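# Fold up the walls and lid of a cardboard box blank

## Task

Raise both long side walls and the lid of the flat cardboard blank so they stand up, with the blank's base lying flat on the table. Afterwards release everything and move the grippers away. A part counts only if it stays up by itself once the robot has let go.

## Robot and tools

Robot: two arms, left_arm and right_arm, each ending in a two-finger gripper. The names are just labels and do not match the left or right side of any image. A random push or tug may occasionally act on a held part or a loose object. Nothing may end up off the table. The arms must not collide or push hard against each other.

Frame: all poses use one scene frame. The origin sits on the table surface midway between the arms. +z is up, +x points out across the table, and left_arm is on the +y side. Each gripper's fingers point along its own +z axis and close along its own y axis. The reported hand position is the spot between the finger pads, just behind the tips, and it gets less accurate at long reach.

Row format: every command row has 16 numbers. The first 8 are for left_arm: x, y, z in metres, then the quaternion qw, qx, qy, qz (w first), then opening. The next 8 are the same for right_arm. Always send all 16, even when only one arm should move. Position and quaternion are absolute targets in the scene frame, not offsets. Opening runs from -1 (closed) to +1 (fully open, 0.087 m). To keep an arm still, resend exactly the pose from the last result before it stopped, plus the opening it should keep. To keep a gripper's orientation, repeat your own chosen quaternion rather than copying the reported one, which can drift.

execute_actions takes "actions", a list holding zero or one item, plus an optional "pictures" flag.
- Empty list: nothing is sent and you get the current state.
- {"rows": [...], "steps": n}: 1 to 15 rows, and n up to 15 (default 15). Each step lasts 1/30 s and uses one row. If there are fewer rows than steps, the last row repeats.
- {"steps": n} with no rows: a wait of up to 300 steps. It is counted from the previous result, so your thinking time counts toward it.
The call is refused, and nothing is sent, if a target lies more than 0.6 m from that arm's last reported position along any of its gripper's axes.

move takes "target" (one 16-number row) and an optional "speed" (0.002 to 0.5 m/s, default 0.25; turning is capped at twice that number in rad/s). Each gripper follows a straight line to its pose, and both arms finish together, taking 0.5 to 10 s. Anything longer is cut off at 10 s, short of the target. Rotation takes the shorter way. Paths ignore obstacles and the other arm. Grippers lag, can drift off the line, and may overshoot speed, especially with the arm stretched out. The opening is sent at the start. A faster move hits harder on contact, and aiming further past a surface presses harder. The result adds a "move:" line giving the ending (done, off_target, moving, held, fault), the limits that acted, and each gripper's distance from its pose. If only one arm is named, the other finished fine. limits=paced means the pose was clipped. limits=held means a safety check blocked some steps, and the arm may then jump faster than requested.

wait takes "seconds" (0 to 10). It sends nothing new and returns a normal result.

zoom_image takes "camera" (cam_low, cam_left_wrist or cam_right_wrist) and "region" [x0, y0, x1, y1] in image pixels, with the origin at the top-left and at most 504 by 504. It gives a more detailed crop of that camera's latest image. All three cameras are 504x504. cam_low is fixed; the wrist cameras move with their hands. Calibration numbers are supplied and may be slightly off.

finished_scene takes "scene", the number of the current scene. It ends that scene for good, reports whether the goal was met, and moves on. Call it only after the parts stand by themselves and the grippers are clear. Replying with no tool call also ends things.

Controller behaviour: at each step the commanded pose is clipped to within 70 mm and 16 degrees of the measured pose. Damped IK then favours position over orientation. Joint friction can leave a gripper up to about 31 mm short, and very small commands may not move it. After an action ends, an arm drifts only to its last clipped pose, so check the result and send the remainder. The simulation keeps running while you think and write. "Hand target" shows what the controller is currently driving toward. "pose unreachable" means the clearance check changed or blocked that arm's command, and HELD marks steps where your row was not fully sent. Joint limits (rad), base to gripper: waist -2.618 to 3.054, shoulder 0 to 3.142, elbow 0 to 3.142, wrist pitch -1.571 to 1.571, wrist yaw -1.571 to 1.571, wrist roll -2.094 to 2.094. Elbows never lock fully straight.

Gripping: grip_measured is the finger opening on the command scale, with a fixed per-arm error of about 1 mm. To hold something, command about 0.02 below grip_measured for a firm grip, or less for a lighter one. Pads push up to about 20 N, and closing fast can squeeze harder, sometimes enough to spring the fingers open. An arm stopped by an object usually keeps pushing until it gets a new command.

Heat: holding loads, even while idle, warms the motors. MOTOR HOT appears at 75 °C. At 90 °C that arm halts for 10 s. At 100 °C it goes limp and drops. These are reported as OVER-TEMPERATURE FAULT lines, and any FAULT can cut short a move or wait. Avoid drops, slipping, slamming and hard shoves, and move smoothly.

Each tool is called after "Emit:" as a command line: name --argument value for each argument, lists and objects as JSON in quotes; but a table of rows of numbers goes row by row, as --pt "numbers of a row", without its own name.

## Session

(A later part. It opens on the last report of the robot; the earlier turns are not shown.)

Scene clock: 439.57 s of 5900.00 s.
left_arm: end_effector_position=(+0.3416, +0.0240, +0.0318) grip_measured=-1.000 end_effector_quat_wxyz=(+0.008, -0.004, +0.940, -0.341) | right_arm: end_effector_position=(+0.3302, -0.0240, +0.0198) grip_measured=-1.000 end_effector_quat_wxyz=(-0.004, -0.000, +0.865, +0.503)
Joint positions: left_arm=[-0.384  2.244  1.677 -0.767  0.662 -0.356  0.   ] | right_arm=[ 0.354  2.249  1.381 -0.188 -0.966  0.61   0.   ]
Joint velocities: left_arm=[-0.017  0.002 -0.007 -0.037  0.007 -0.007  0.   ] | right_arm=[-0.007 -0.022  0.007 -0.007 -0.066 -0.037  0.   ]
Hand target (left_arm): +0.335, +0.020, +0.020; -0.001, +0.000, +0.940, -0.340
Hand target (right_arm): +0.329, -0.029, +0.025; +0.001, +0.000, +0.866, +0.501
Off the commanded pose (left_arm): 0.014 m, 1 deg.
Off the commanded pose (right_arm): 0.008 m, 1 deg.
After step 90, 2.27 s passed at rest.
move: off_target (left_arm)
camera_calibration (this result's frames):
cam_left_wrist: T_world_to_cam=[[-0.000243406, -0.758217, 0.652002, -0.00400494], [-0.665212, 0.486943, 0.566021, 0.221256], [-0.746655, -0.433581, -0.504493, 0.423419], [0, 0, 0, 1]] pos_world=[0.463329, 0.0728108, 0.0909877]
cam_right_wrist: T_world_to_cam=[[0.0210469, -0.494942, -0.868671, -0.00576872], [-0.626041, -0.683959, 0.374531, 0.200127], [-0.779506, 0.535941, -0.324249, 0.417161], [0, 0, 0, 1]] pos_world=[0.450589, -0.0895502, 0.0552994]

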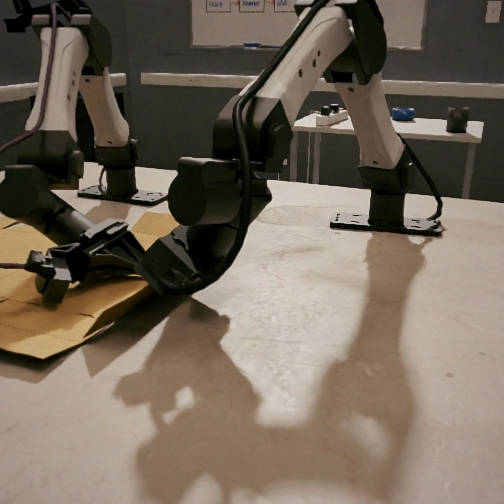

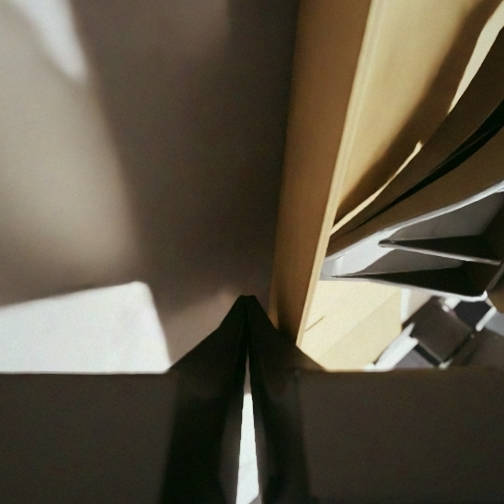

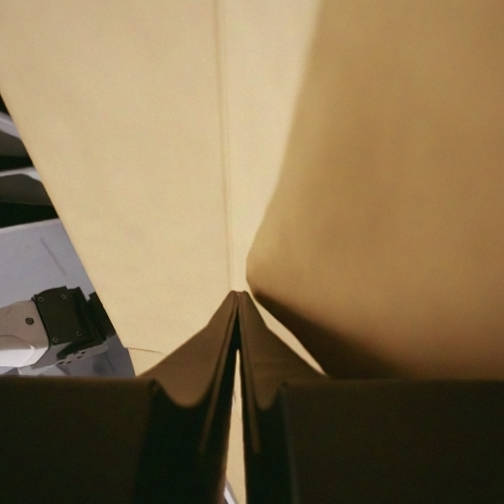

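Emit:
move --target '[0.335,0.15,0.04,0,0,0.924,-0.383,-1, 0.33,-0.1,0.045,0,0,0.94,0.34,-1]' --speed 0.1

Emit:
move --target '[0.335,0.15,0.04,0,0,0.924,-0.383,-1, 0.33,-0.1,-0.02,0,0,0.94,0.34,-1]' --speed 0.05

Emit:
move --target '[0.335,0.15,0.04,0,0,0.924,-0.383,-1, 0.33,-0.03,-0.045,0,0,0.94,0.34,-1]' --speed 0.05

Emit:
move --target '[0.335,0.04,0.075,0,0,0.924,-0.383,-1, 0.33,-0.03,-0.045,0,0,0.94,0.34,-1]' --speed 0.04

Scene clock: 452.13 s of 5900.00 s.
left_arm: end_effector_position=(+0.3318, +0.1487, +0.0356) grip_measured=-1.000 end_effector_quat_wxyz=(-0.001, -0.003, +0.926, -0.377) | right_arm: end_effector_position=(+0.3188, -0.0968, +0.0300) grip_measured=-1.000 end_effector_quat_wxyz=(-0.021, +0.008, +0.941, +0.338)
Joint positions: left_arm=[-0.074  2.244  1.66  -1.03   0.773  0.056  0.   ] | right_arm=[ 0.285  2.152  1.513 -0.758 -0.672  0.344  0.   ]
Joint velocities: left_arm=[-0.012 -0.007  0.007 -0.037 -0.051 -0.007  0.   ] | right_arm=[ 0.002 -0.002 -0.007 -0.007 -0.007 -0.022  0.   ]
Hand target (left_arm): +0.337, +0.150, +0.039; +0.003, -0.001, +0.925, -0.381
Hand target (right_arm): +0.328, -0.099, +0.044; +0.001, +0.002, +0.940, +0.340
Off the commanded pose (left_arm): 0.006 m, 1 deg.
Off the commanded pose (right_arm): 0.019 m, 3 deg.
After step 90, 7.27 s passed at rest.
move: off_target (right_arm)
camera_calibration (this result's frames):
cam_left_wrist: T_world_to_cam=[[0.00436254, -0.705404, 0.708792, 0.0766359], [-0.652815, 0.534915, 0.536376, 0.141611], [-0.757505, -0.46505, -0.458165, 0.478761], [0, 0, 0, 1]] pos_world=[0.454775, 0.200957, 0.0890759]
cam_right_wrist: T_world_to_cam=[[-0.0033119, -0.771422, -0.636315, -0.0586659], [-0.605311, -0.504955, 0.615321, 0.142906], [-0.795983, 0.387206, -0.465278, 0.445702], [0, 0, 0, 1]] pos_world=[0.441079, -0.145674, 0.0821122]

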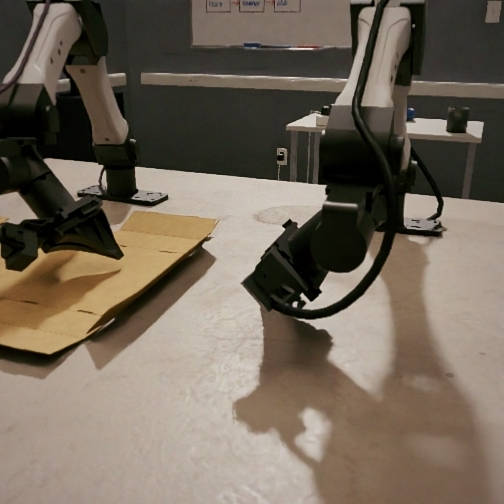

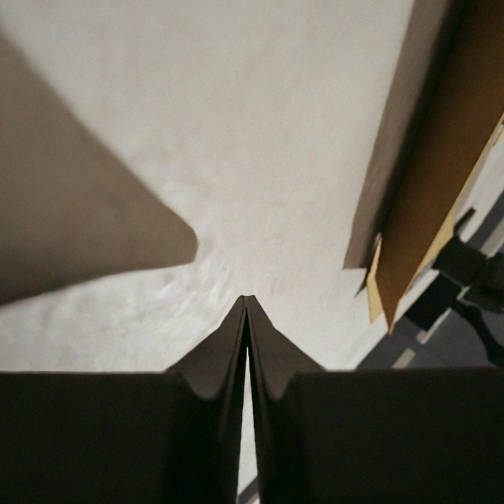

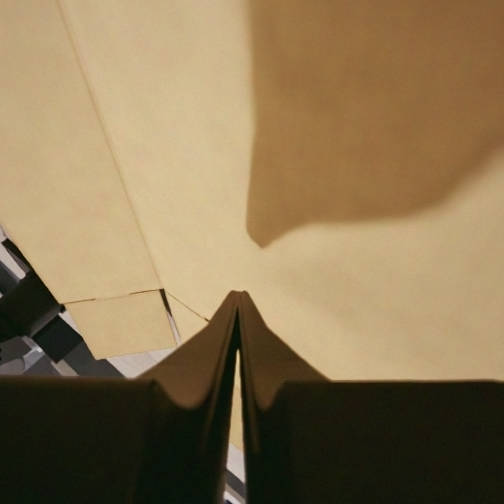

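Scene clock: 453.50 s of 5900.00 s.
left_arm: end_effector_position=(+0.3305, +0.1484, +0.0362) grip_measured=-1.000 end_effector_quat_wxyz=(-0.003, -0.002, +0.925, -0.379) | right_arm: end_effector_position=(+0.3286, -0.0905, +0.0156) grip_measured=-1.000 end_effector_quat_wxyz=(-0.006, +0.000, +0.928, +0.372)
Joint positions: left_arm=[-0.074  2.244  1.66  -1.037  0.776  0.061  0.   ] | right_arm=[ 0.274  2.191  1.482 -0.637 -0.735  0.344  0.   ]
Joint velocities: left_arm=[-0.017 -0.017  0.007 -0.022 -0.037 -0.007  0.   ] | right_arm=[-0.032  0.002  0.007  0.095  0.007 -0.022  0.   ]
Hand target (left_arm): +0.335, +0.150, +0.040; +0.000, -0.000, +0.924, -0.383
Hand target (right_arm): +0.328, -0.101, -0.018; -0.002, -0.001, +0.940, +0.340
Off the commanded pose (left_arm): 0.006 m, 1 deg.
Off the commanded pose (right_arm): 0.037 m, 4 deg.
move: off_target (right_arm)
camera_calibration (this result's frames):
cam_left_wrist: T_world_to_cam=[[0.00324324, -0.702772, 0.711408, 0.0758883], [-0.649465, 0.539469, 0.535881, 0.138891], [-0.760385, -0.463772, -0.454676, 0.478563], [0, 0, 0, 1]] pos_world=[0.453851, 0.200349, 0.0891745]
cam_right_wrist: T_world_to_cam=[[0.0204563, -0.723185, -0.690351, -0.0654813], [-0.623499, -0.549002, 0.556638, 0.163706], [-0.781556, 0.419047, -0.462136, 0.442442], [0, 0, 0, 1]] pos_world=[0.449203, -0.142884, 0.0681383]

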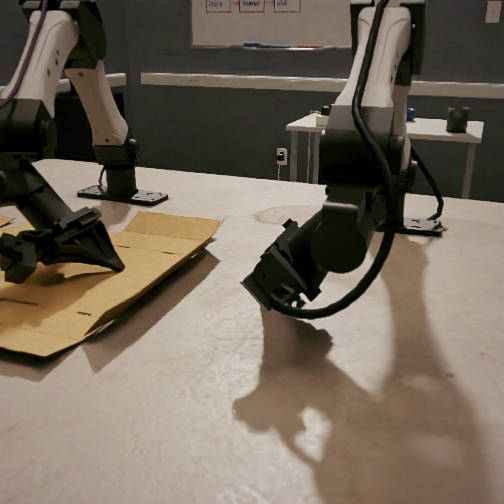

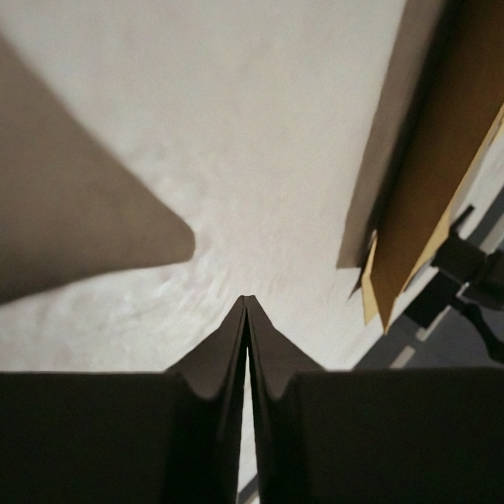

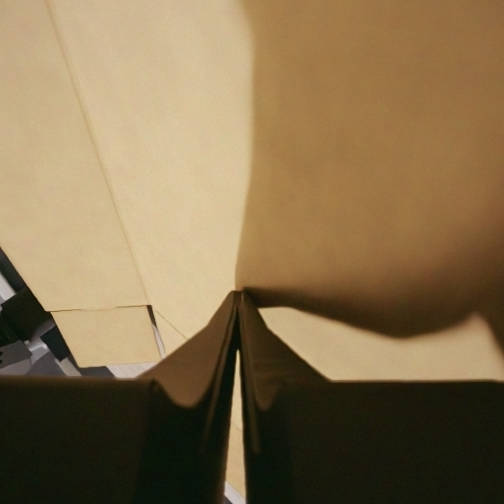

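Scene clock: 455.50 s of 5900.00 s.
left_arm: end_effector_position=(+0.3306, +0.1483, +0.0363) grip_measured=-1.000 end_effector_quat_wxyz=(-0.003, -0.002, +0.925, -0.379) | right_arm: end_effector_position=(+0.3328, -0.0281, +0.0147) grip_measured=-1.000 end_effector_quat_wxyz=(+0.001, -0.006, +0.912, +0.409)
Joint positions: left_arm=[-0.074  2.244  1.66  -1.037  0.777  0.061  0.   ] | right_arm=[ 0.39   2.242  1.506 -0.449 -0.771  0.518  0.   ]
Joint velocities: left_arm=[ 0.002 -0.002 -0.012  0.007 -0.022 -0.022  0.   ] | right_arm=[-0.002  0.002 -0.012 -0.066 -0.037 -0.007  0.   ]
Hand target (left_arm): +0.335, +0.150, +0.040; +0.001, -0.000, +0.924, -0.383
Hand target (right_arm): +0.327, -0.035, -0.039; -0.002, -0.003, +0.940, +0.342
Off the commanded pose (left_arm): 0.006 m, 1 deg.
Off the commanded pose (right_arm): 0.060 m, 9 deg.
move: off_target (right_arm)
camera_calibration (this result's frames):
cam_left_wrist: T_world_to_cam=[[0.00324428, -0.702501, 0.711675, 0.0757713], [-0.649484, 0.539661, 0.535665, 0.138881], [-0.760368, -0.46396, -0.454513, 0.478582], [0, 0, 0, 1]] pos_world=[0.453854, 0.200323, 0.089203]
cam_right_wrist: T_world_to_cam=[[0.0368654, -0.664403, -0.746464, -0.0240785], [-0.62946, -0.595601, 0.499038, 0.202622], [-0.776158, 0.451472, -0.440173, 0.418026], [0, 0, 0, 1]] pos_world=[0.452884, -0.084043, 0.0649137]

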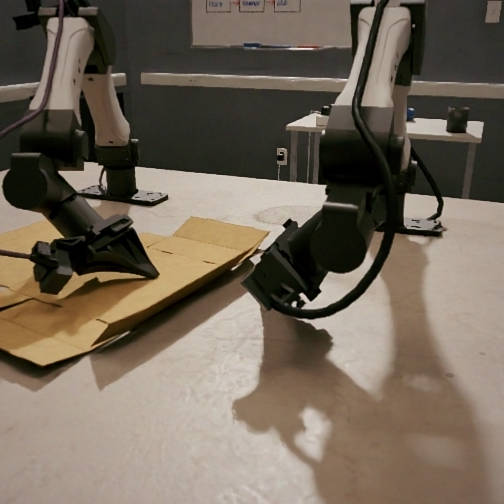

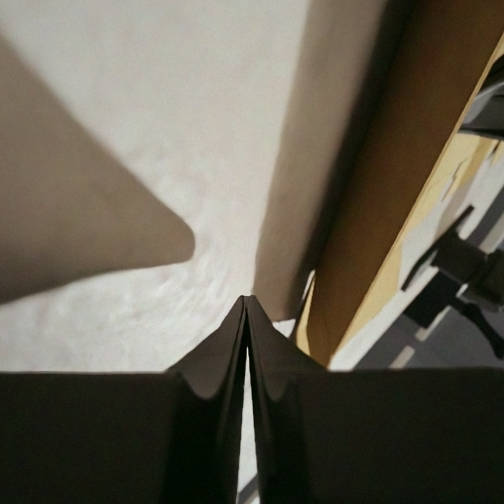

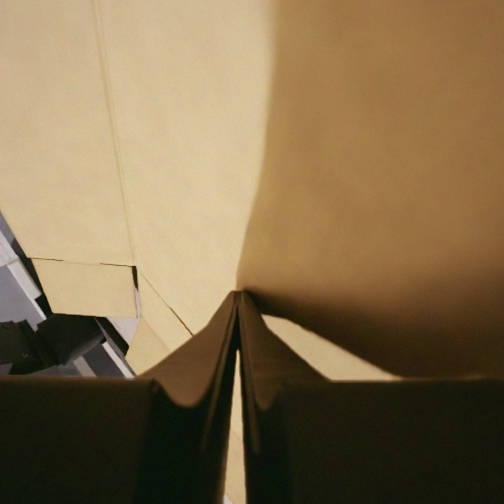

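Scene clock: 458.63 s of 5900.00 s.
left_arm: end_effector_position=(+0.3226, +0.0568, +0.0582) grip_measured=-1.000 end_effector_quat_wxyz=(-0.029, -0.018, +0.929, -0.368) | right_arm: end_effector_position=(+0.3325, -0.0272, +0.0148) grip_measured=-1.000 end_effector_quat_wxyz=(+0.001, -0.007, +0.912, +0.411)
Joint positions: left_arm=[-0.298  2.189  1.66  -0.93   0.749 -0.261  0.   ] | right_arm=[ 0.392  2.243  1.506 -0.447 -0.773  0.519  0.   ]
Joint velocities: left_arm=[-0.012  0.007 -0.012 -0.066 -0.051 -0.066  0.   ] | right_arm=[-0.012 -0.002  0.002  0.022 -0.007 -0.022  0.   ]
Hand target (left_arm): +0.331, +0.040, +0.076; -0.003, +0.001, +0.923, -0.385
Hand target (right_arm): +0.326, -0.034, -0.040; -0.002, -0.003, +0.940, +0.342
Off the commanded pose (left_arm): 0.027 m, 4 deg.
Off the commanded pose (right_arm): 0.060 m, 9 deg.
move: off_target (left_arm, right_arm)
camera_calibration (this result's frames):
cam_left_wrist: T_world_to_cam=[[0.0518139, -0.719564, 0.692491, -0.0176898], [-0.620802, 0.519954, 0.586731, 0.160188], [-0.782253, -0.4603, -0.419765, 0.444897], [0, 0, 0, 1]] pos_world=[0.448384, 0.108767, 0.105015]
cam_right_wrist: T_world_to_cam=[[0.0374089, -0.662465, -0.748159, -0.0234869], [-0.628393, -0.597725, 0.497841, 0.202521], [-0.776996, 0.451514, -0.438649, 0.417665], [0, 0, 0, 1]] pos_world=[0.452665, -0.0830884, 0.0648125]

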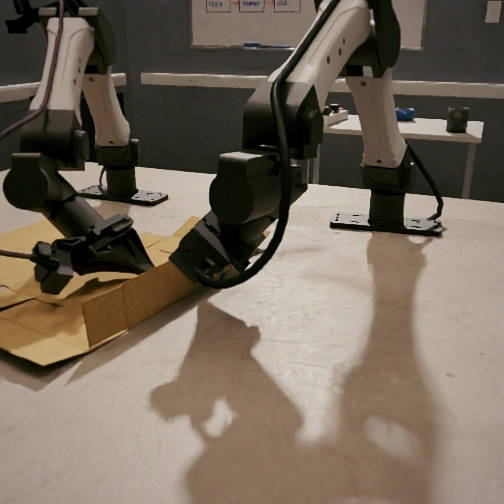

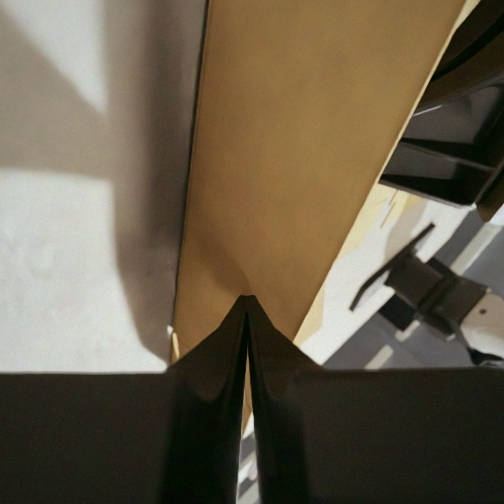

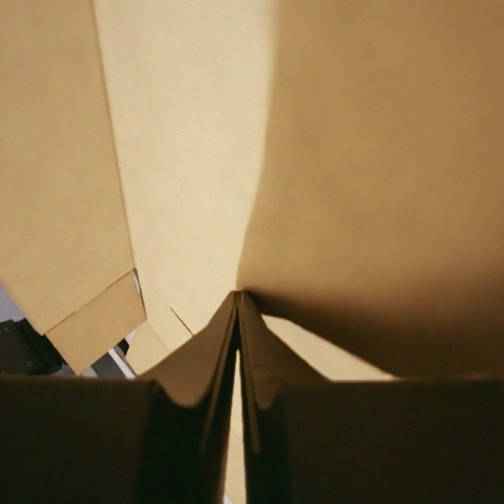

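Emit:
move --target '[0.355,0.0,0.065,0,0,0.924,-0.383,-1, 0.33,-0.03,-0.045,0,0,0.94,0.34,-1]' --speed 0.04

Emit:
move --target '[0.35,0.005,0.02,0,0,0.924,-0.383,-1, 0.33,-0.03,-0.045,0,0,0.94,0.34,-1]' --speed 0.03

Scene clock: 464.80 s of 5900.00 s.
left_arm: end_effector_position=(+0.3334, +0.0289, +0.0595) grip_measured=-1.000 end_effector_quat_wxyz=(-0.039, -0.023, +0.936, -0.348) | right_arm: end_effector_position=(+0.3345, -0.0279, +0.0151) grip_measured=-1.000 end_effector_quat_wxyz=(+0.006, -0.006, +0.913, +0.409)
Joint positions: left_arm=[-0.366  2.257  1.793 -0.968  0.704 -0.346  0.   ] | right_arm=[ 0.391  2.24   1.506 -0.443 -0.765  0.52   0.   ]
Joint velocities: left_arm=[-0.022  0.002 -0.017 -0.051 -0.11  -0.007  0.   ] | right_arm=[-0.012 -0.007 -0.002  0.051  0.007 -0.007  0.   ]
Hand target (left_arm): +0.350, +0.002, +0.068; -0.004, +0.003, +0.924, -0.383
Hand target (right_arm): +0.326, -0.034, -0.040; -0.001, -0.003, +0.940, +0.341
Off the commanded pose (left_arm): 0.037 m, 7 deg.
Off the commanded pose (right_arm): 0.060 m, 9 deg.
After step 90, 0.97 s passed at rest.
move: off_target (left_arm, right_arm)
camera_calibration (this result's frames):
cam_left_wrist: T_world_to_cam=[[0.0675097, -0.747916, 0.660351, -0.0416932], [-0.607567, 0.494173, 0.621816, 0.174895], [-0.791394, -0.443187, -0.421048, 0.443645], [0, 0, 0, 1]] pos_world=[0.460173, 0.0790058, 0.105575]
cam_right_wrist: T_world_to_cam=[[0.0406516, -0.665926, -0.744909, -0.0250316], [-0.635424, -0.592575, 0.495067, 0.205763], [-0.771093, 0.453208, -0.447234, 0.417877], [0, 0, 0, 1]] pos_world=[0.453986, -0.0841244, 0.0663762]

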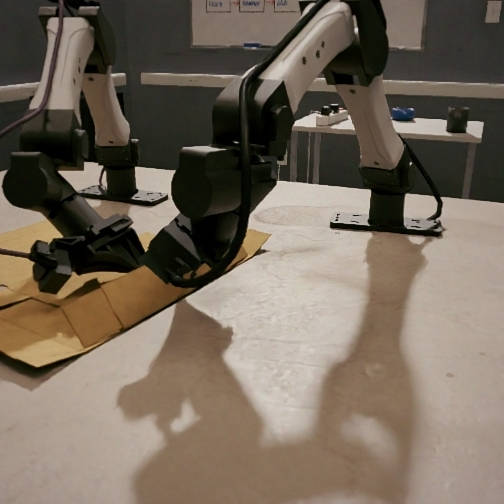

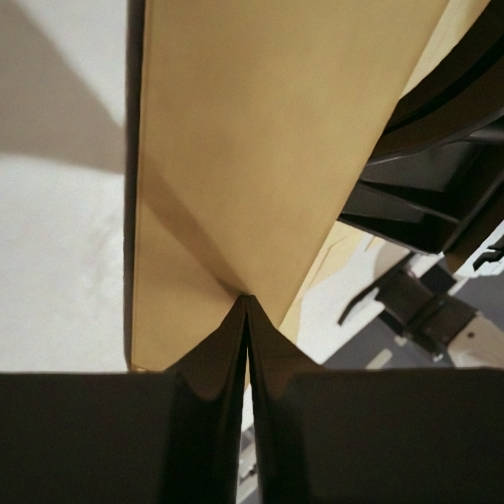

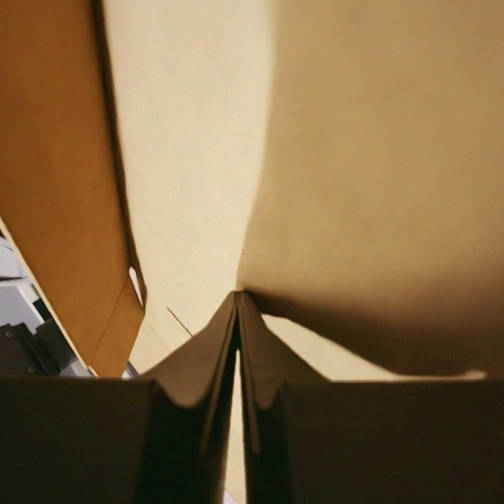

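Scene clock: 467.53 s of 5900.00 s.
left_arm: end_effector_position=(+0.3321, +0.0174, +0.0438) grip_measured=-1.000 end_effector_quat_wxyz=(-0.043, -0.019, +0.923, -0.383) | right_arm: end_effector_position=(+0.3346, -0.0282, +0.0152) grip_measured=-1.000 end_effector_quat_wxyz=(+0.005, -0.006, +0.912, +0.409)
Joint positions: left_arm=[-0.372  2.281  1.729 -0.857  0.778 -0.361  0.   ] | right_arm=[ 0.39   2.241  1.506 -0.443 -0.767  0.52   0.   ]
Joint velocities: left_arm=[-0.012 -0.002  0.017 -0.037 -0.022  0.007  0.   ] | right_arm=[-0.002 -0.022 -0.007 -0.007 -0.007  0.007  0.   ]
Hand target (left_arm): +0.348, +0.006, +0.023; -0.004, +0.002, +0.924, -0.383
Hand target (right_arm): +0.326, -0.034, -0.040; -0.001, -0.003, +0.940, +0.341
Off the commanded pose (left_arm): 0.032 m, 5 deg.
Off the commanded pose (right_arm): 0.060 m, 9 deg.
move: off_target (left_arm, right_arm)
camera_calibration (this result's frames):
cam_left_wrist: T_world_to_cam=[[0.0667847, -0.696109, 0.714823, -0.0429287], [-0.601503, 0.543513, 0.585481, 0.18834], [-0.796074, -0.469069, -0.382413, 0.431194], [0, 0, 0, 1]] pos_world=[0.459417, 0.0700117, 0.0853111]
cam_right_wrist: T_world_to_cam=[[0.0392533, -0.664832, -0.745961, -0.0246252], [-0.635185, -0.592896, 0.494989, 0.205557], [-0.771362, 0.454393, -0.445564, 0.418228], [0, 0, 0, 1]] pos_world=[0.454138, -0.0845376, 0.0662293]

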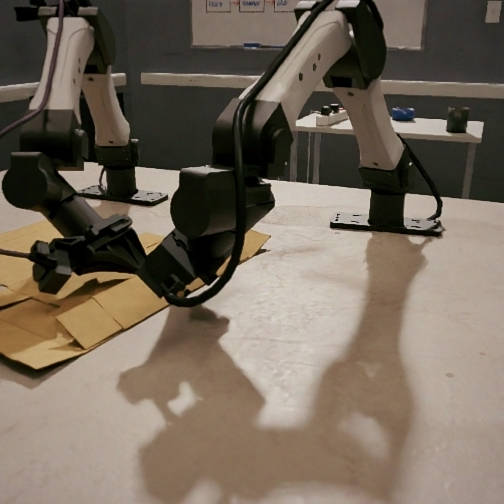

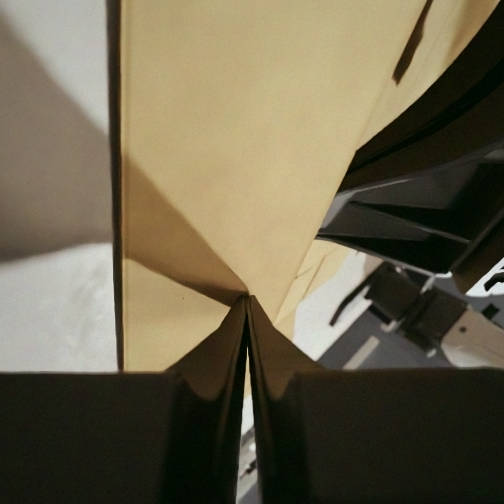

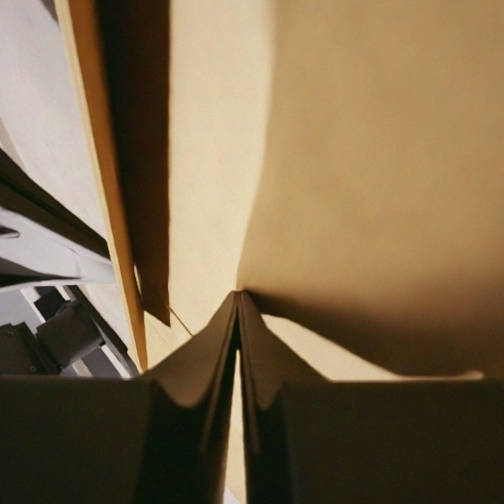

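Emit:
move --target '[0.34,0.02,-0.015,0,0,0.94,-0.34,-1, 0.33,-0.03,-0.045,0,0,0.94,0.34,-1]' --speed 0.03

Emit:
move --target '[0.345,0.04,0.06,0,0,0.924,-0.383,-1, 0.33,-0.03,-0.03,0,0,0.94,0.34,-1]' --speed 0.04

Emit:
move --target '[0.345,0.16,0.07,0,0,0.924,-0.383,-1, 0.33,-0.03,-0.03,0,0,0.94,0.34,-1]' --speed 0.08

Scene clock: 475.57 s of 5900.00 s.
left_arm: end_effector_position=(+0.3308, +0.0123, +0.0280) grip_measured=-1.000 end_effector_quat_wxyz=(-0.028, -0.006, +0.922, -0.385) | right_arm: end_effector_position=(+0.3345, -0.0280, +0.0150) grip_measured=-1.000 end_effector_quat_wxyz=(+0.005, -0.006, +0.912, +0.409)
Joint positions: left_arm=[-0.385  2.281  1.666 -0.757  0.773 -0.361  0.   ] | right_arm=[ 0.39   2.241  1.506 -0.443 -0.767  0.521  0.   ]
Joint velocities: left_arm=[-0.007  0.002 -0.012 -0.051  0.037 -0.007  0.   ] | right_arm=[ 0.007  0.002 -0.012  0.007 -0.037 -0.007  0.   ]
Hand target (left_arm): +0.338, +0.021, -0.012; -0.005, +0.002, +0.940, -0.340
Hand target (right_arm): +0.326, -0.034, -0.040; -0.001, -0.003, +0.940, +0.341
Off the commanded pose (left_arm): 0.045 m, 6 deg.
Off the commanded pose (right_arm): 0.060 m, 9 deg.
After step 90, 2.27 s passed at rest.
move: off_target (left_arm, right_arm)
camera_calibration (this result's frames):
cam_left_wrist: T_world_to_cam=[[0.0312833, -0.693576, 0.719704, -0.023495], [-0.615761, 0.553813, 0.560473, 0.204894], [-0.787312, -0.460699, -0.409752, 0.419536], [0, 0, 0, 1]] pos_world=[0.457206, 0.0635118, 0.0739782]
cam_right_wrist: T_world_to_cam=[[0.0388622, -0.664678, -0.746118, -0.0245477], [-0.634642, -0.593165, 0.495364, 0.205498], [-0.771829, 0.454267, -0.444884, 0.418063], [0, 0, 0, 1]] pos_world=[0.454044, -0.0843342, 0.0658777]

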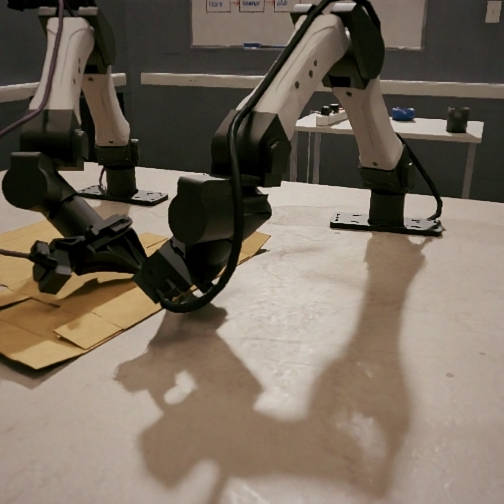

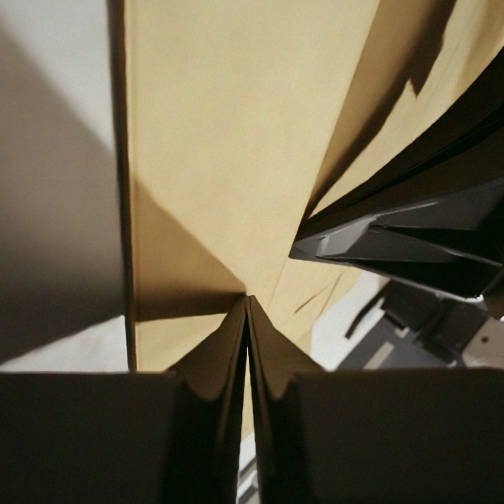

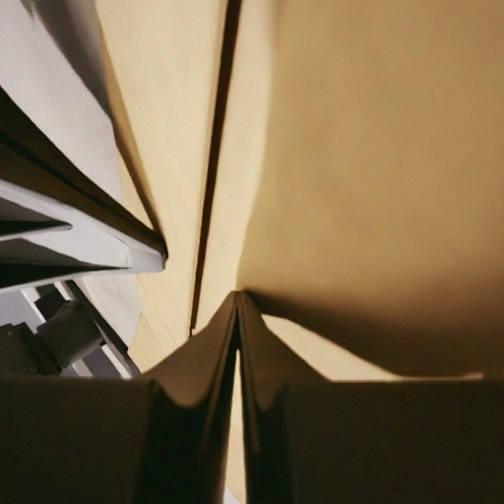

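Scene clock: 477.77 s of 5900.00 s.
left_arm: end_effector_position=(+0.3354, +0.0351, +0.0551) grip_measured=-1.000 end_effector_quat_wxyz=(-0.024, -0.010, +0.918, -0.395) | right_arm: end_effector_position=(+0.3343, -0.0280, +0.0151) grip_measured=-1.000 end_effector_quat_wxyz=(+0.006, -0.005, +0.914, +0.406)
Joint positions: left_arm=[-0.327  2.243  1.708 -0.871  0.8   -0.299  0.   ] | right_arm=[ 0.392  2.239  1.506 -0.446 -0.76   0.522  0.   ]
Joint velocities: left_arm=[-0.007  0.002  0.012  0.051 -0.11   0.022  0.   ] | right_arm=[-0.012 -0.022  0.002  0.037  0.066 -0.007  0.   ]
Hand target (left_arm): +0.344, +0.040, +0.060; +0.000, -0.000, +0.924, -0.383
Hand target (right_arm): +0.328, -0.033, -0.027; +0.000, -0.002, +0.940, +0.343
Off the commanded pose (left_arm): 0.012 m, 3 deg.
Off the commanded pose (right_arm): 0.045 m, 8 deg.
move: off_target (left_arm, right_arm)
camera_calibration (this result's frames):
cam_left_wrist: T_world_to_cam=[[0.035164, -0.678321, 0.733923, -0.0300151], [-0.624447, 0.558458, 0.546068, 0.183426], [-0.780275, -0.477498, -0.403938, 0.442685], [0, 0, 0, 1]] pos_world=[0.461012, 0.0885856, 0.100683]
cam_right_wrist: T_world_to_cam=[[0.0383098, -0.669487, -0.741835, -0.0244401], [-0.636228, -0.588803, 0.498523, 0.205913], [-0.770549, 0.452878, -0.448503, 0.417572], [0, 0, 0, 1]] pos_world=[0.453704, -0.0842297, 0.0664997]

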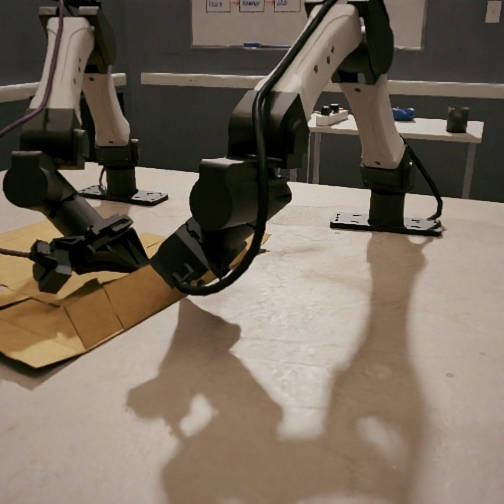

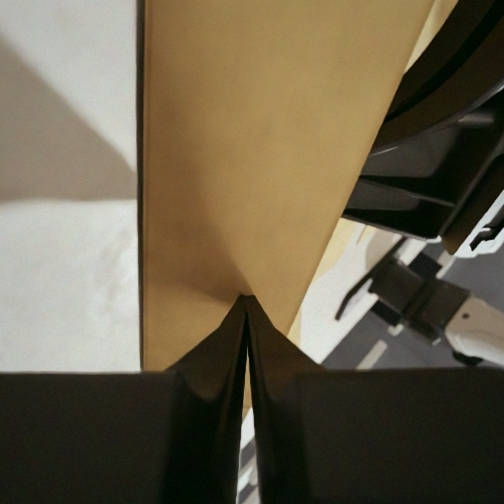

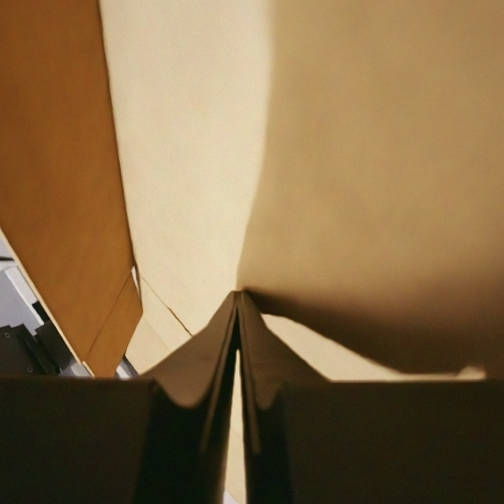

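Scene clock: 479.87 s of 5900.00 s.
left_arm: end_effector_position=(+0.3439, +0.1568, +0.0683) grip_measured=-1.000 end_effector_quat_wxyz=(+0.002, -0.002, +0.924, -0.383) | right_arm: end_effector_position=(+0.3343, -0.0279, +0.0152) grip_measured=-1.000 end_effector_quat_wxyz=(+0.007, -0.005, +0.915, +0.404)
Joint positions: left_arm=[-0.053  2.261  1.818 -1.187  0.785  0.086  0.   ] | right_arm=[ 0.394  2.236  1.506 -0.447 -0.753  0.522  0.   ]
Joint velocities: left_arm=[-0.002  0.002 -0.012 -0.007 -0.007 -0.022  0.   ] | right_arm=[-0.012 -0.007 -0.012 -0.022 -0.066 -0.037  0.   ]
Hand target (left_arm): +0.346, +0.160, +0.069; +0.002, -0.001, +0.925, -0.381
Hand target (right_arm): +0.328, -0.033, -0.027; +0.000, -0.002, +0.940, +0.342
Off the commanded pose (left_arm): 0.004 m, 0 deg.
Off the commanded pose (right_arm): 0.045 m, 8 deg.
move: off_target (right_arm)
camera_calibration (this result's frames):
cam_left_wrist: T_world_to_cam=[[0.000564411, -0.696418, 0.717636, 0.0584667], [-0.656225, 0.541245, 0.525758, 0.12854], [-0.754565, -0.471228, -0.456702, 0.506511], [0, 0, 0, 1]] pos_world=[0.466514, 0.209827, 0.121785]
cam_right_wrist: T_world_to_cam=[[0.0396872, -0.673683, -0.737954, -0.0249702], [-0.638177, -0.585373, 0.500069, 0.206663], [-0.768866, 0.451099, -0.45316, 0.417027], [0, 0, 0, 1]] pos_world=[0.453516, -0.0839672, 0.0672072]

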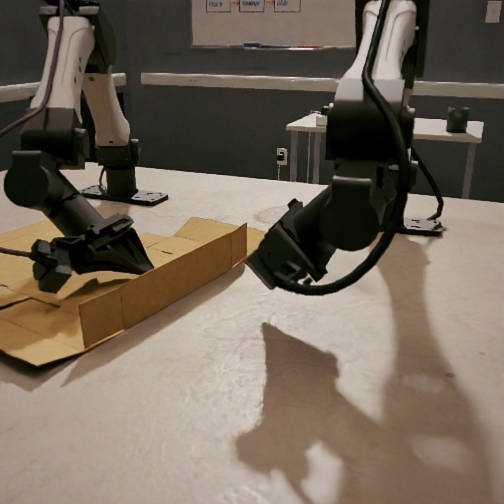

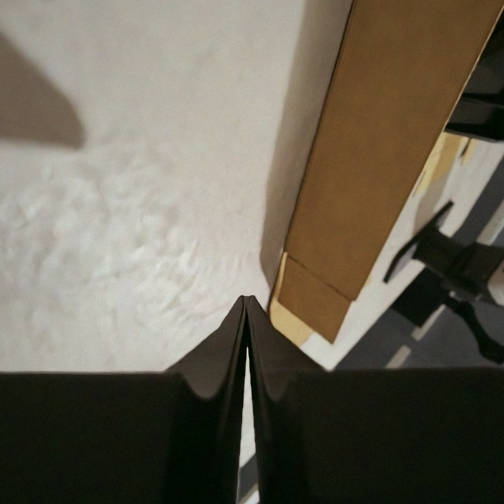

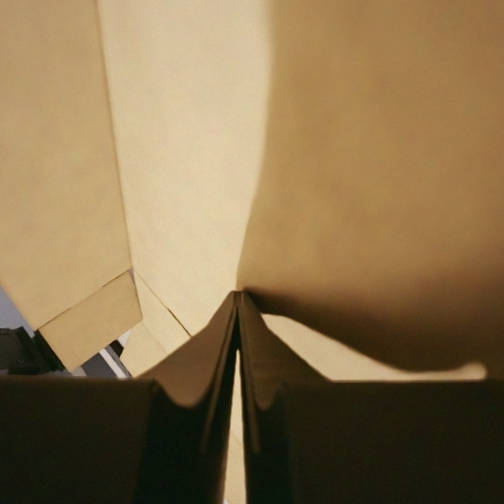

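Emit:
move --target '[0.34,0.045,0.12,0.1,0,0.995,0,0.2, 0.33,-0.06,0.06,0,0,0.94,0.34,-1]' --speed 0.1

Emit:
move --target '[0.34,0.045,0.05,0.1,0,0.995,0,0.2, 0.3,-0.3,0.15,0,0,0.94,0.34,-1]' --speed 0.15

Scene clock: 495.70 s of 5900.00 s.
left_arm: end_effector_position=(+0.3365, +0.0476, +0.1186) grip_measured=+0.200 end_effector_quat_wxyz=(+0.098, +0.003, +0.995, -0.007) | right_arm: end_effector_position=(+0.3184, -0.0565, +0.0438) grip_measured=-1.000 end_effector_quat_wxyz=(-0.022, +0.005, +0.942, +0.335)
Joint positions: left_arm=[-0.6    2.205  2.146 -1.33  -0.076 -0.468  0.052] | right_arm=[ 0.379  2.165  1.591 -0.76  -0.65   0.451  0.   ]
Joint velocities: left_arm=[-0.007 -0.012  0.012 -0.081 -0.007 -0.066 -0.   ] | right_arm=[ 0.002 -0.017  0.002 -0.037  0.022 -0.022  0.   ]
Hand target (left_arm): +0.336, +0.045, +0.120; +0.097, +0.001, +0.995, -0.004
Hand target (right_arm): +0.329, -0.060, +0.060; +0.001, +0.001, +0.940, +0.340
Off the commanded pose (left_arm): 0.005 m, 1 deg.
Off the commanded pose (right_arm): 0.020 m, 3 deg.
After step 90, 8.27 s passed at rest.
move: off_target (right_arm)
camera_calibration (this result's frames):
cam_left_wrist: T_world_to_cam=[[-0.0126351, -0.999546, 0.0273375, 0.0470043], [-0.787315, 0.026799, 0.615968, 0.214249], [-0.616421, -0.0137404, -0.787296, 0.443354], [0, 0, 0, 1]] pos_world=[0.442569, 0.0473332, 0.215795]
cam_right_wrist: T_world_to_cam=[[0.000976268, -0.774703, -0.632325, -0.0204938], [-0.600923, -0.505876, 0.618855, 0.152907], [-0.799307, 0.379374, -0.46603, 0.436905], [0, 0, 0, 1]] pos_world=[0.441126, -0.104275, 0.096025]

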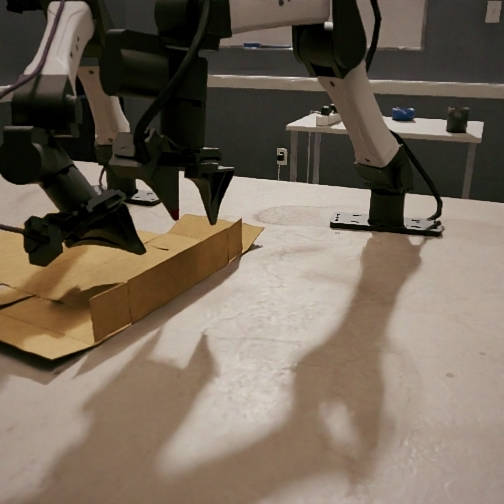

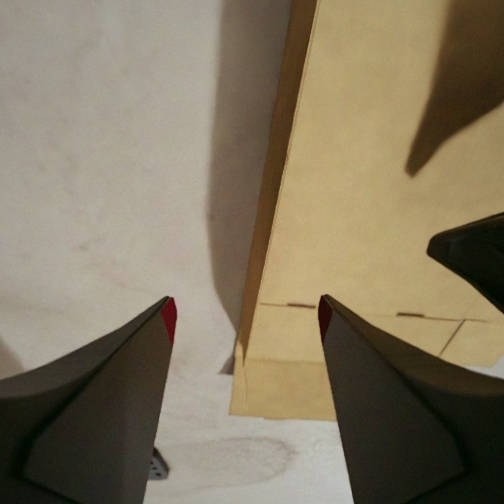

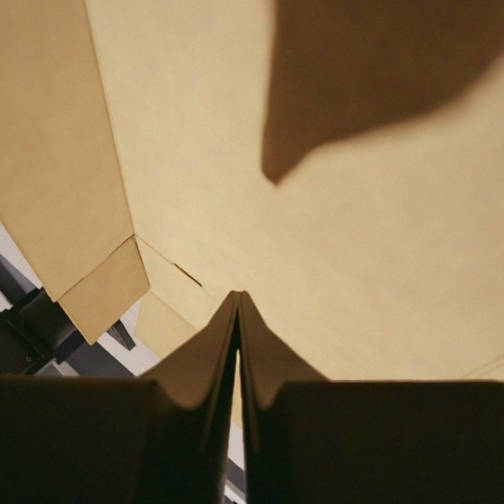

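Scene clock: 498.13 s of 5900.00 s.
left_arm: end_effector_position=(+0.3426, +0.0464, +0.0615) grip_measured=+0.200 end_effector_quat_wxyz=(+0.104, +0.001, +0.995, -0.005) | right_arm: end_effector_position=(+0.2935, -0.2956, +0.1475) grip_measured=-1.000 end_effector_quat_wxyz=(+0.002, +0.005, +0.940, +0.341)
Joint positions: left_arm=[-0.6    2.205  1.919 -1.095 -0.087 -0.47   0.052] | right_arm=[-0.229  2.028  1.806 -1.542 -0.672 -0.305  0.   ]
Joint velocities: left_arm=[-0.022  0.002  0.007 -0.037  0.051 -0.022  0.   ] | right_arm=[ 0.002  0.002  0.007 -0.007 -0.007  0.007  0.   ]
Hand target (left_arm): +0.341, +0.044, +0.050; +0.100, -0.000, +0.995, +0.000
Hand target (right_arm): +0.296, -0.298, +0.149; +0.004, +0.001, +0.941, +0.339
Off the commanded pose (left_arm): 0.012 m, 1 deg.
Off the commanded pose (right_arm): 0.008 m, 1 deg.
move: off_target (left_arm)
camera_calibration (this result's frames):
cam_left_wrist: T_world_to_cam=[[-0.00909192, -0.999717, 0.0219898, 0.0466261], [-0.794701, 0.0205713, 0.606652, 0.257629], [-0.606933, -0.0119597, -0.794663, 0.399298], [0, 0, 0, 1]] pos_world=[0.447508, 0.0460886, 0.159991]
cam_right_wrist: T_world_to_cam=[[0.0172466, -0.767964, -0.640261, -0.141783], [-0.636995, -0.502019, 0.58499, -0.0305368], [-0.770675, 0.397754, -0.497847, 0.557696], [0, 0, 0, 1]] pos_world=[0.412796, -0.346041, 0.204733]

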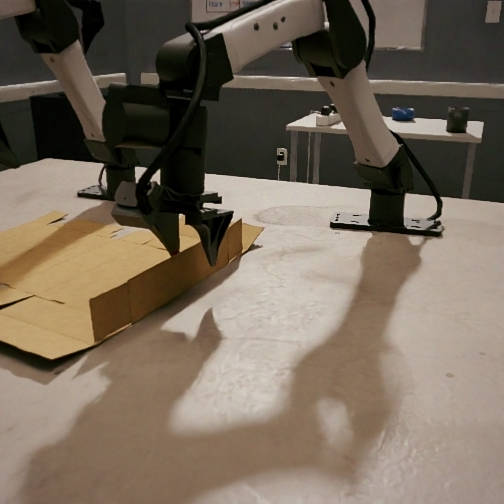

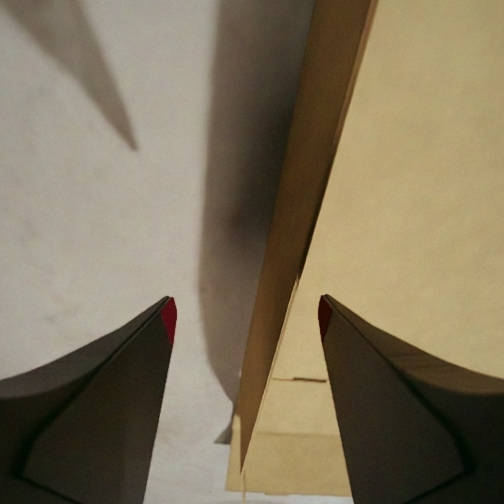

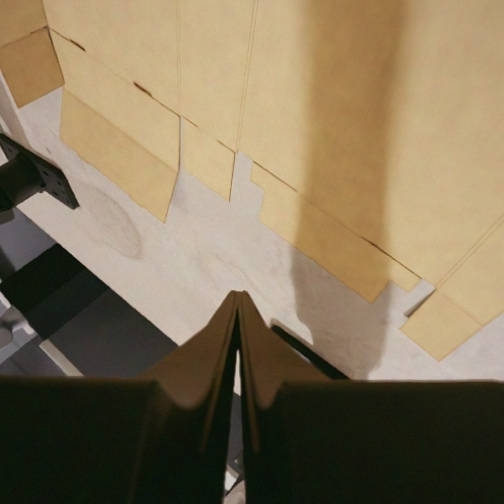

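Emit:
execute_actions --actions '[]'

Scene clock: 519.03 s of 5900.00 s.
left_arm: end_effector_position=(+0.3427, +0.0464, +0.0615) grip_measured=+0.200 end_effector_quat_wxyz=(+0.104, +0.001, +0.995, -0.005) | right_arm: end_effector_position=(+0.2930, -0.2956, +0.1476) grip_measured=-1.000 end_effector_quat_wxyz=(+0.001, +0.004, +0.940, +0.341)
Joint positions: left_arm=[-0.6    2.205  1.919 -1.095 -0.087 -0.47   0.052] | right_arm=[-0.229  2.028  1.806 -1.544 -0.672 -0.306  0.   ]
Joint velocities: left_arm=[-0.012 -0.017 -0.002 -0.007 -0.066 -0.022 -0.002] | right_arm=[-0.007 -0.012  0.007 -0.007 -0.007 -0.081  0.   ]
Hand target (left_arm): +0.341, +0.044, +0.050; +0.100, -0.000, +0.995, -0.000
Hand target (right_arm): +0.296, -0.298, +0.149; +0.003, +0.001, +0.941, +0.339
Off the commanded pose (left_arm): 0.012 m, 1 deg.
Off the commanded pose (right_arm): 0.009 m, 1 deg.
Steps of this call (steps 1 to 90: nothing new was sent; then 17.90 s passed at rest). Readings (end_effector_position):
1: left_arm (+0.3427, +0.0464, +0.0615) | right_arm (+0.2934, -0.2956, +0.1475)
2: left_arm (+0.3427, +0.0464, +0.0615) | right_arm (+0.2933, -0.2957, +0.1475)
4: left_arm (+0.3427, +0.0464, +0.0615) | right_arm (+0.2931, -0.2956, +0.1476)
8: left_arm (+0.3427, +0.0464, +0.0615) | right_arm (+0.2930, -0.2956, +0.1476)
90: the state above
camera_calibration (this result's frames):
cam_left_wrist: T_world_to_cam=[[-0.00909939, -0.999713, 0.0221631, 0.0465739], [-0.794906, 0.0206783, 0.60638, 0.257777], [-0.606664, -0.0120999, -0.794866, 0.399279], [0, 0, 0, 1]] pos_world=[0.447561, 0.0460613, 0.160031]
cam_right_wrist: T_world_to_cam=[[0.017349, -0.767822, -0.640429, -0.141657], [-0.635589, -0.502922, 0.585744, -0.0316887], [-0.771832, 0.396888, -0.496745, 0.557293], [0, 0, 0, 1]] pos_world=[0.412453, -0.345887, 0.204672]

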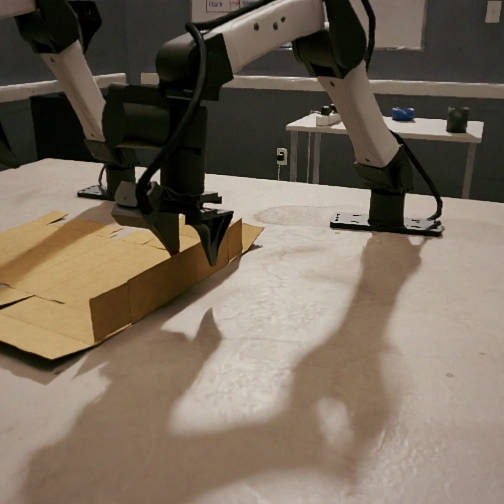

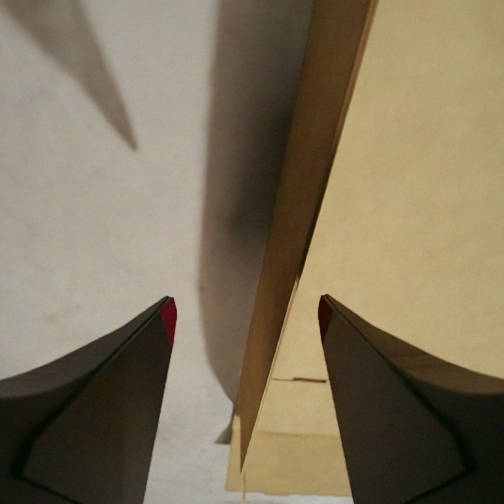

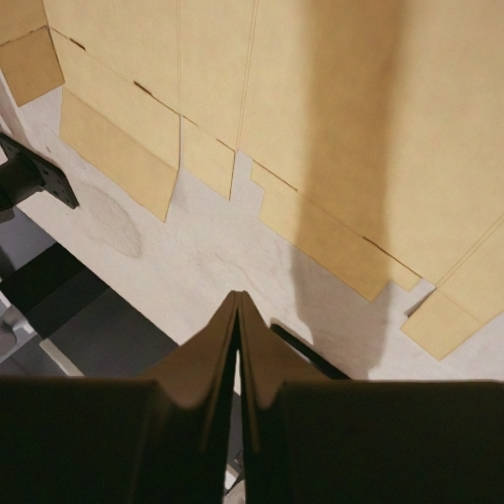

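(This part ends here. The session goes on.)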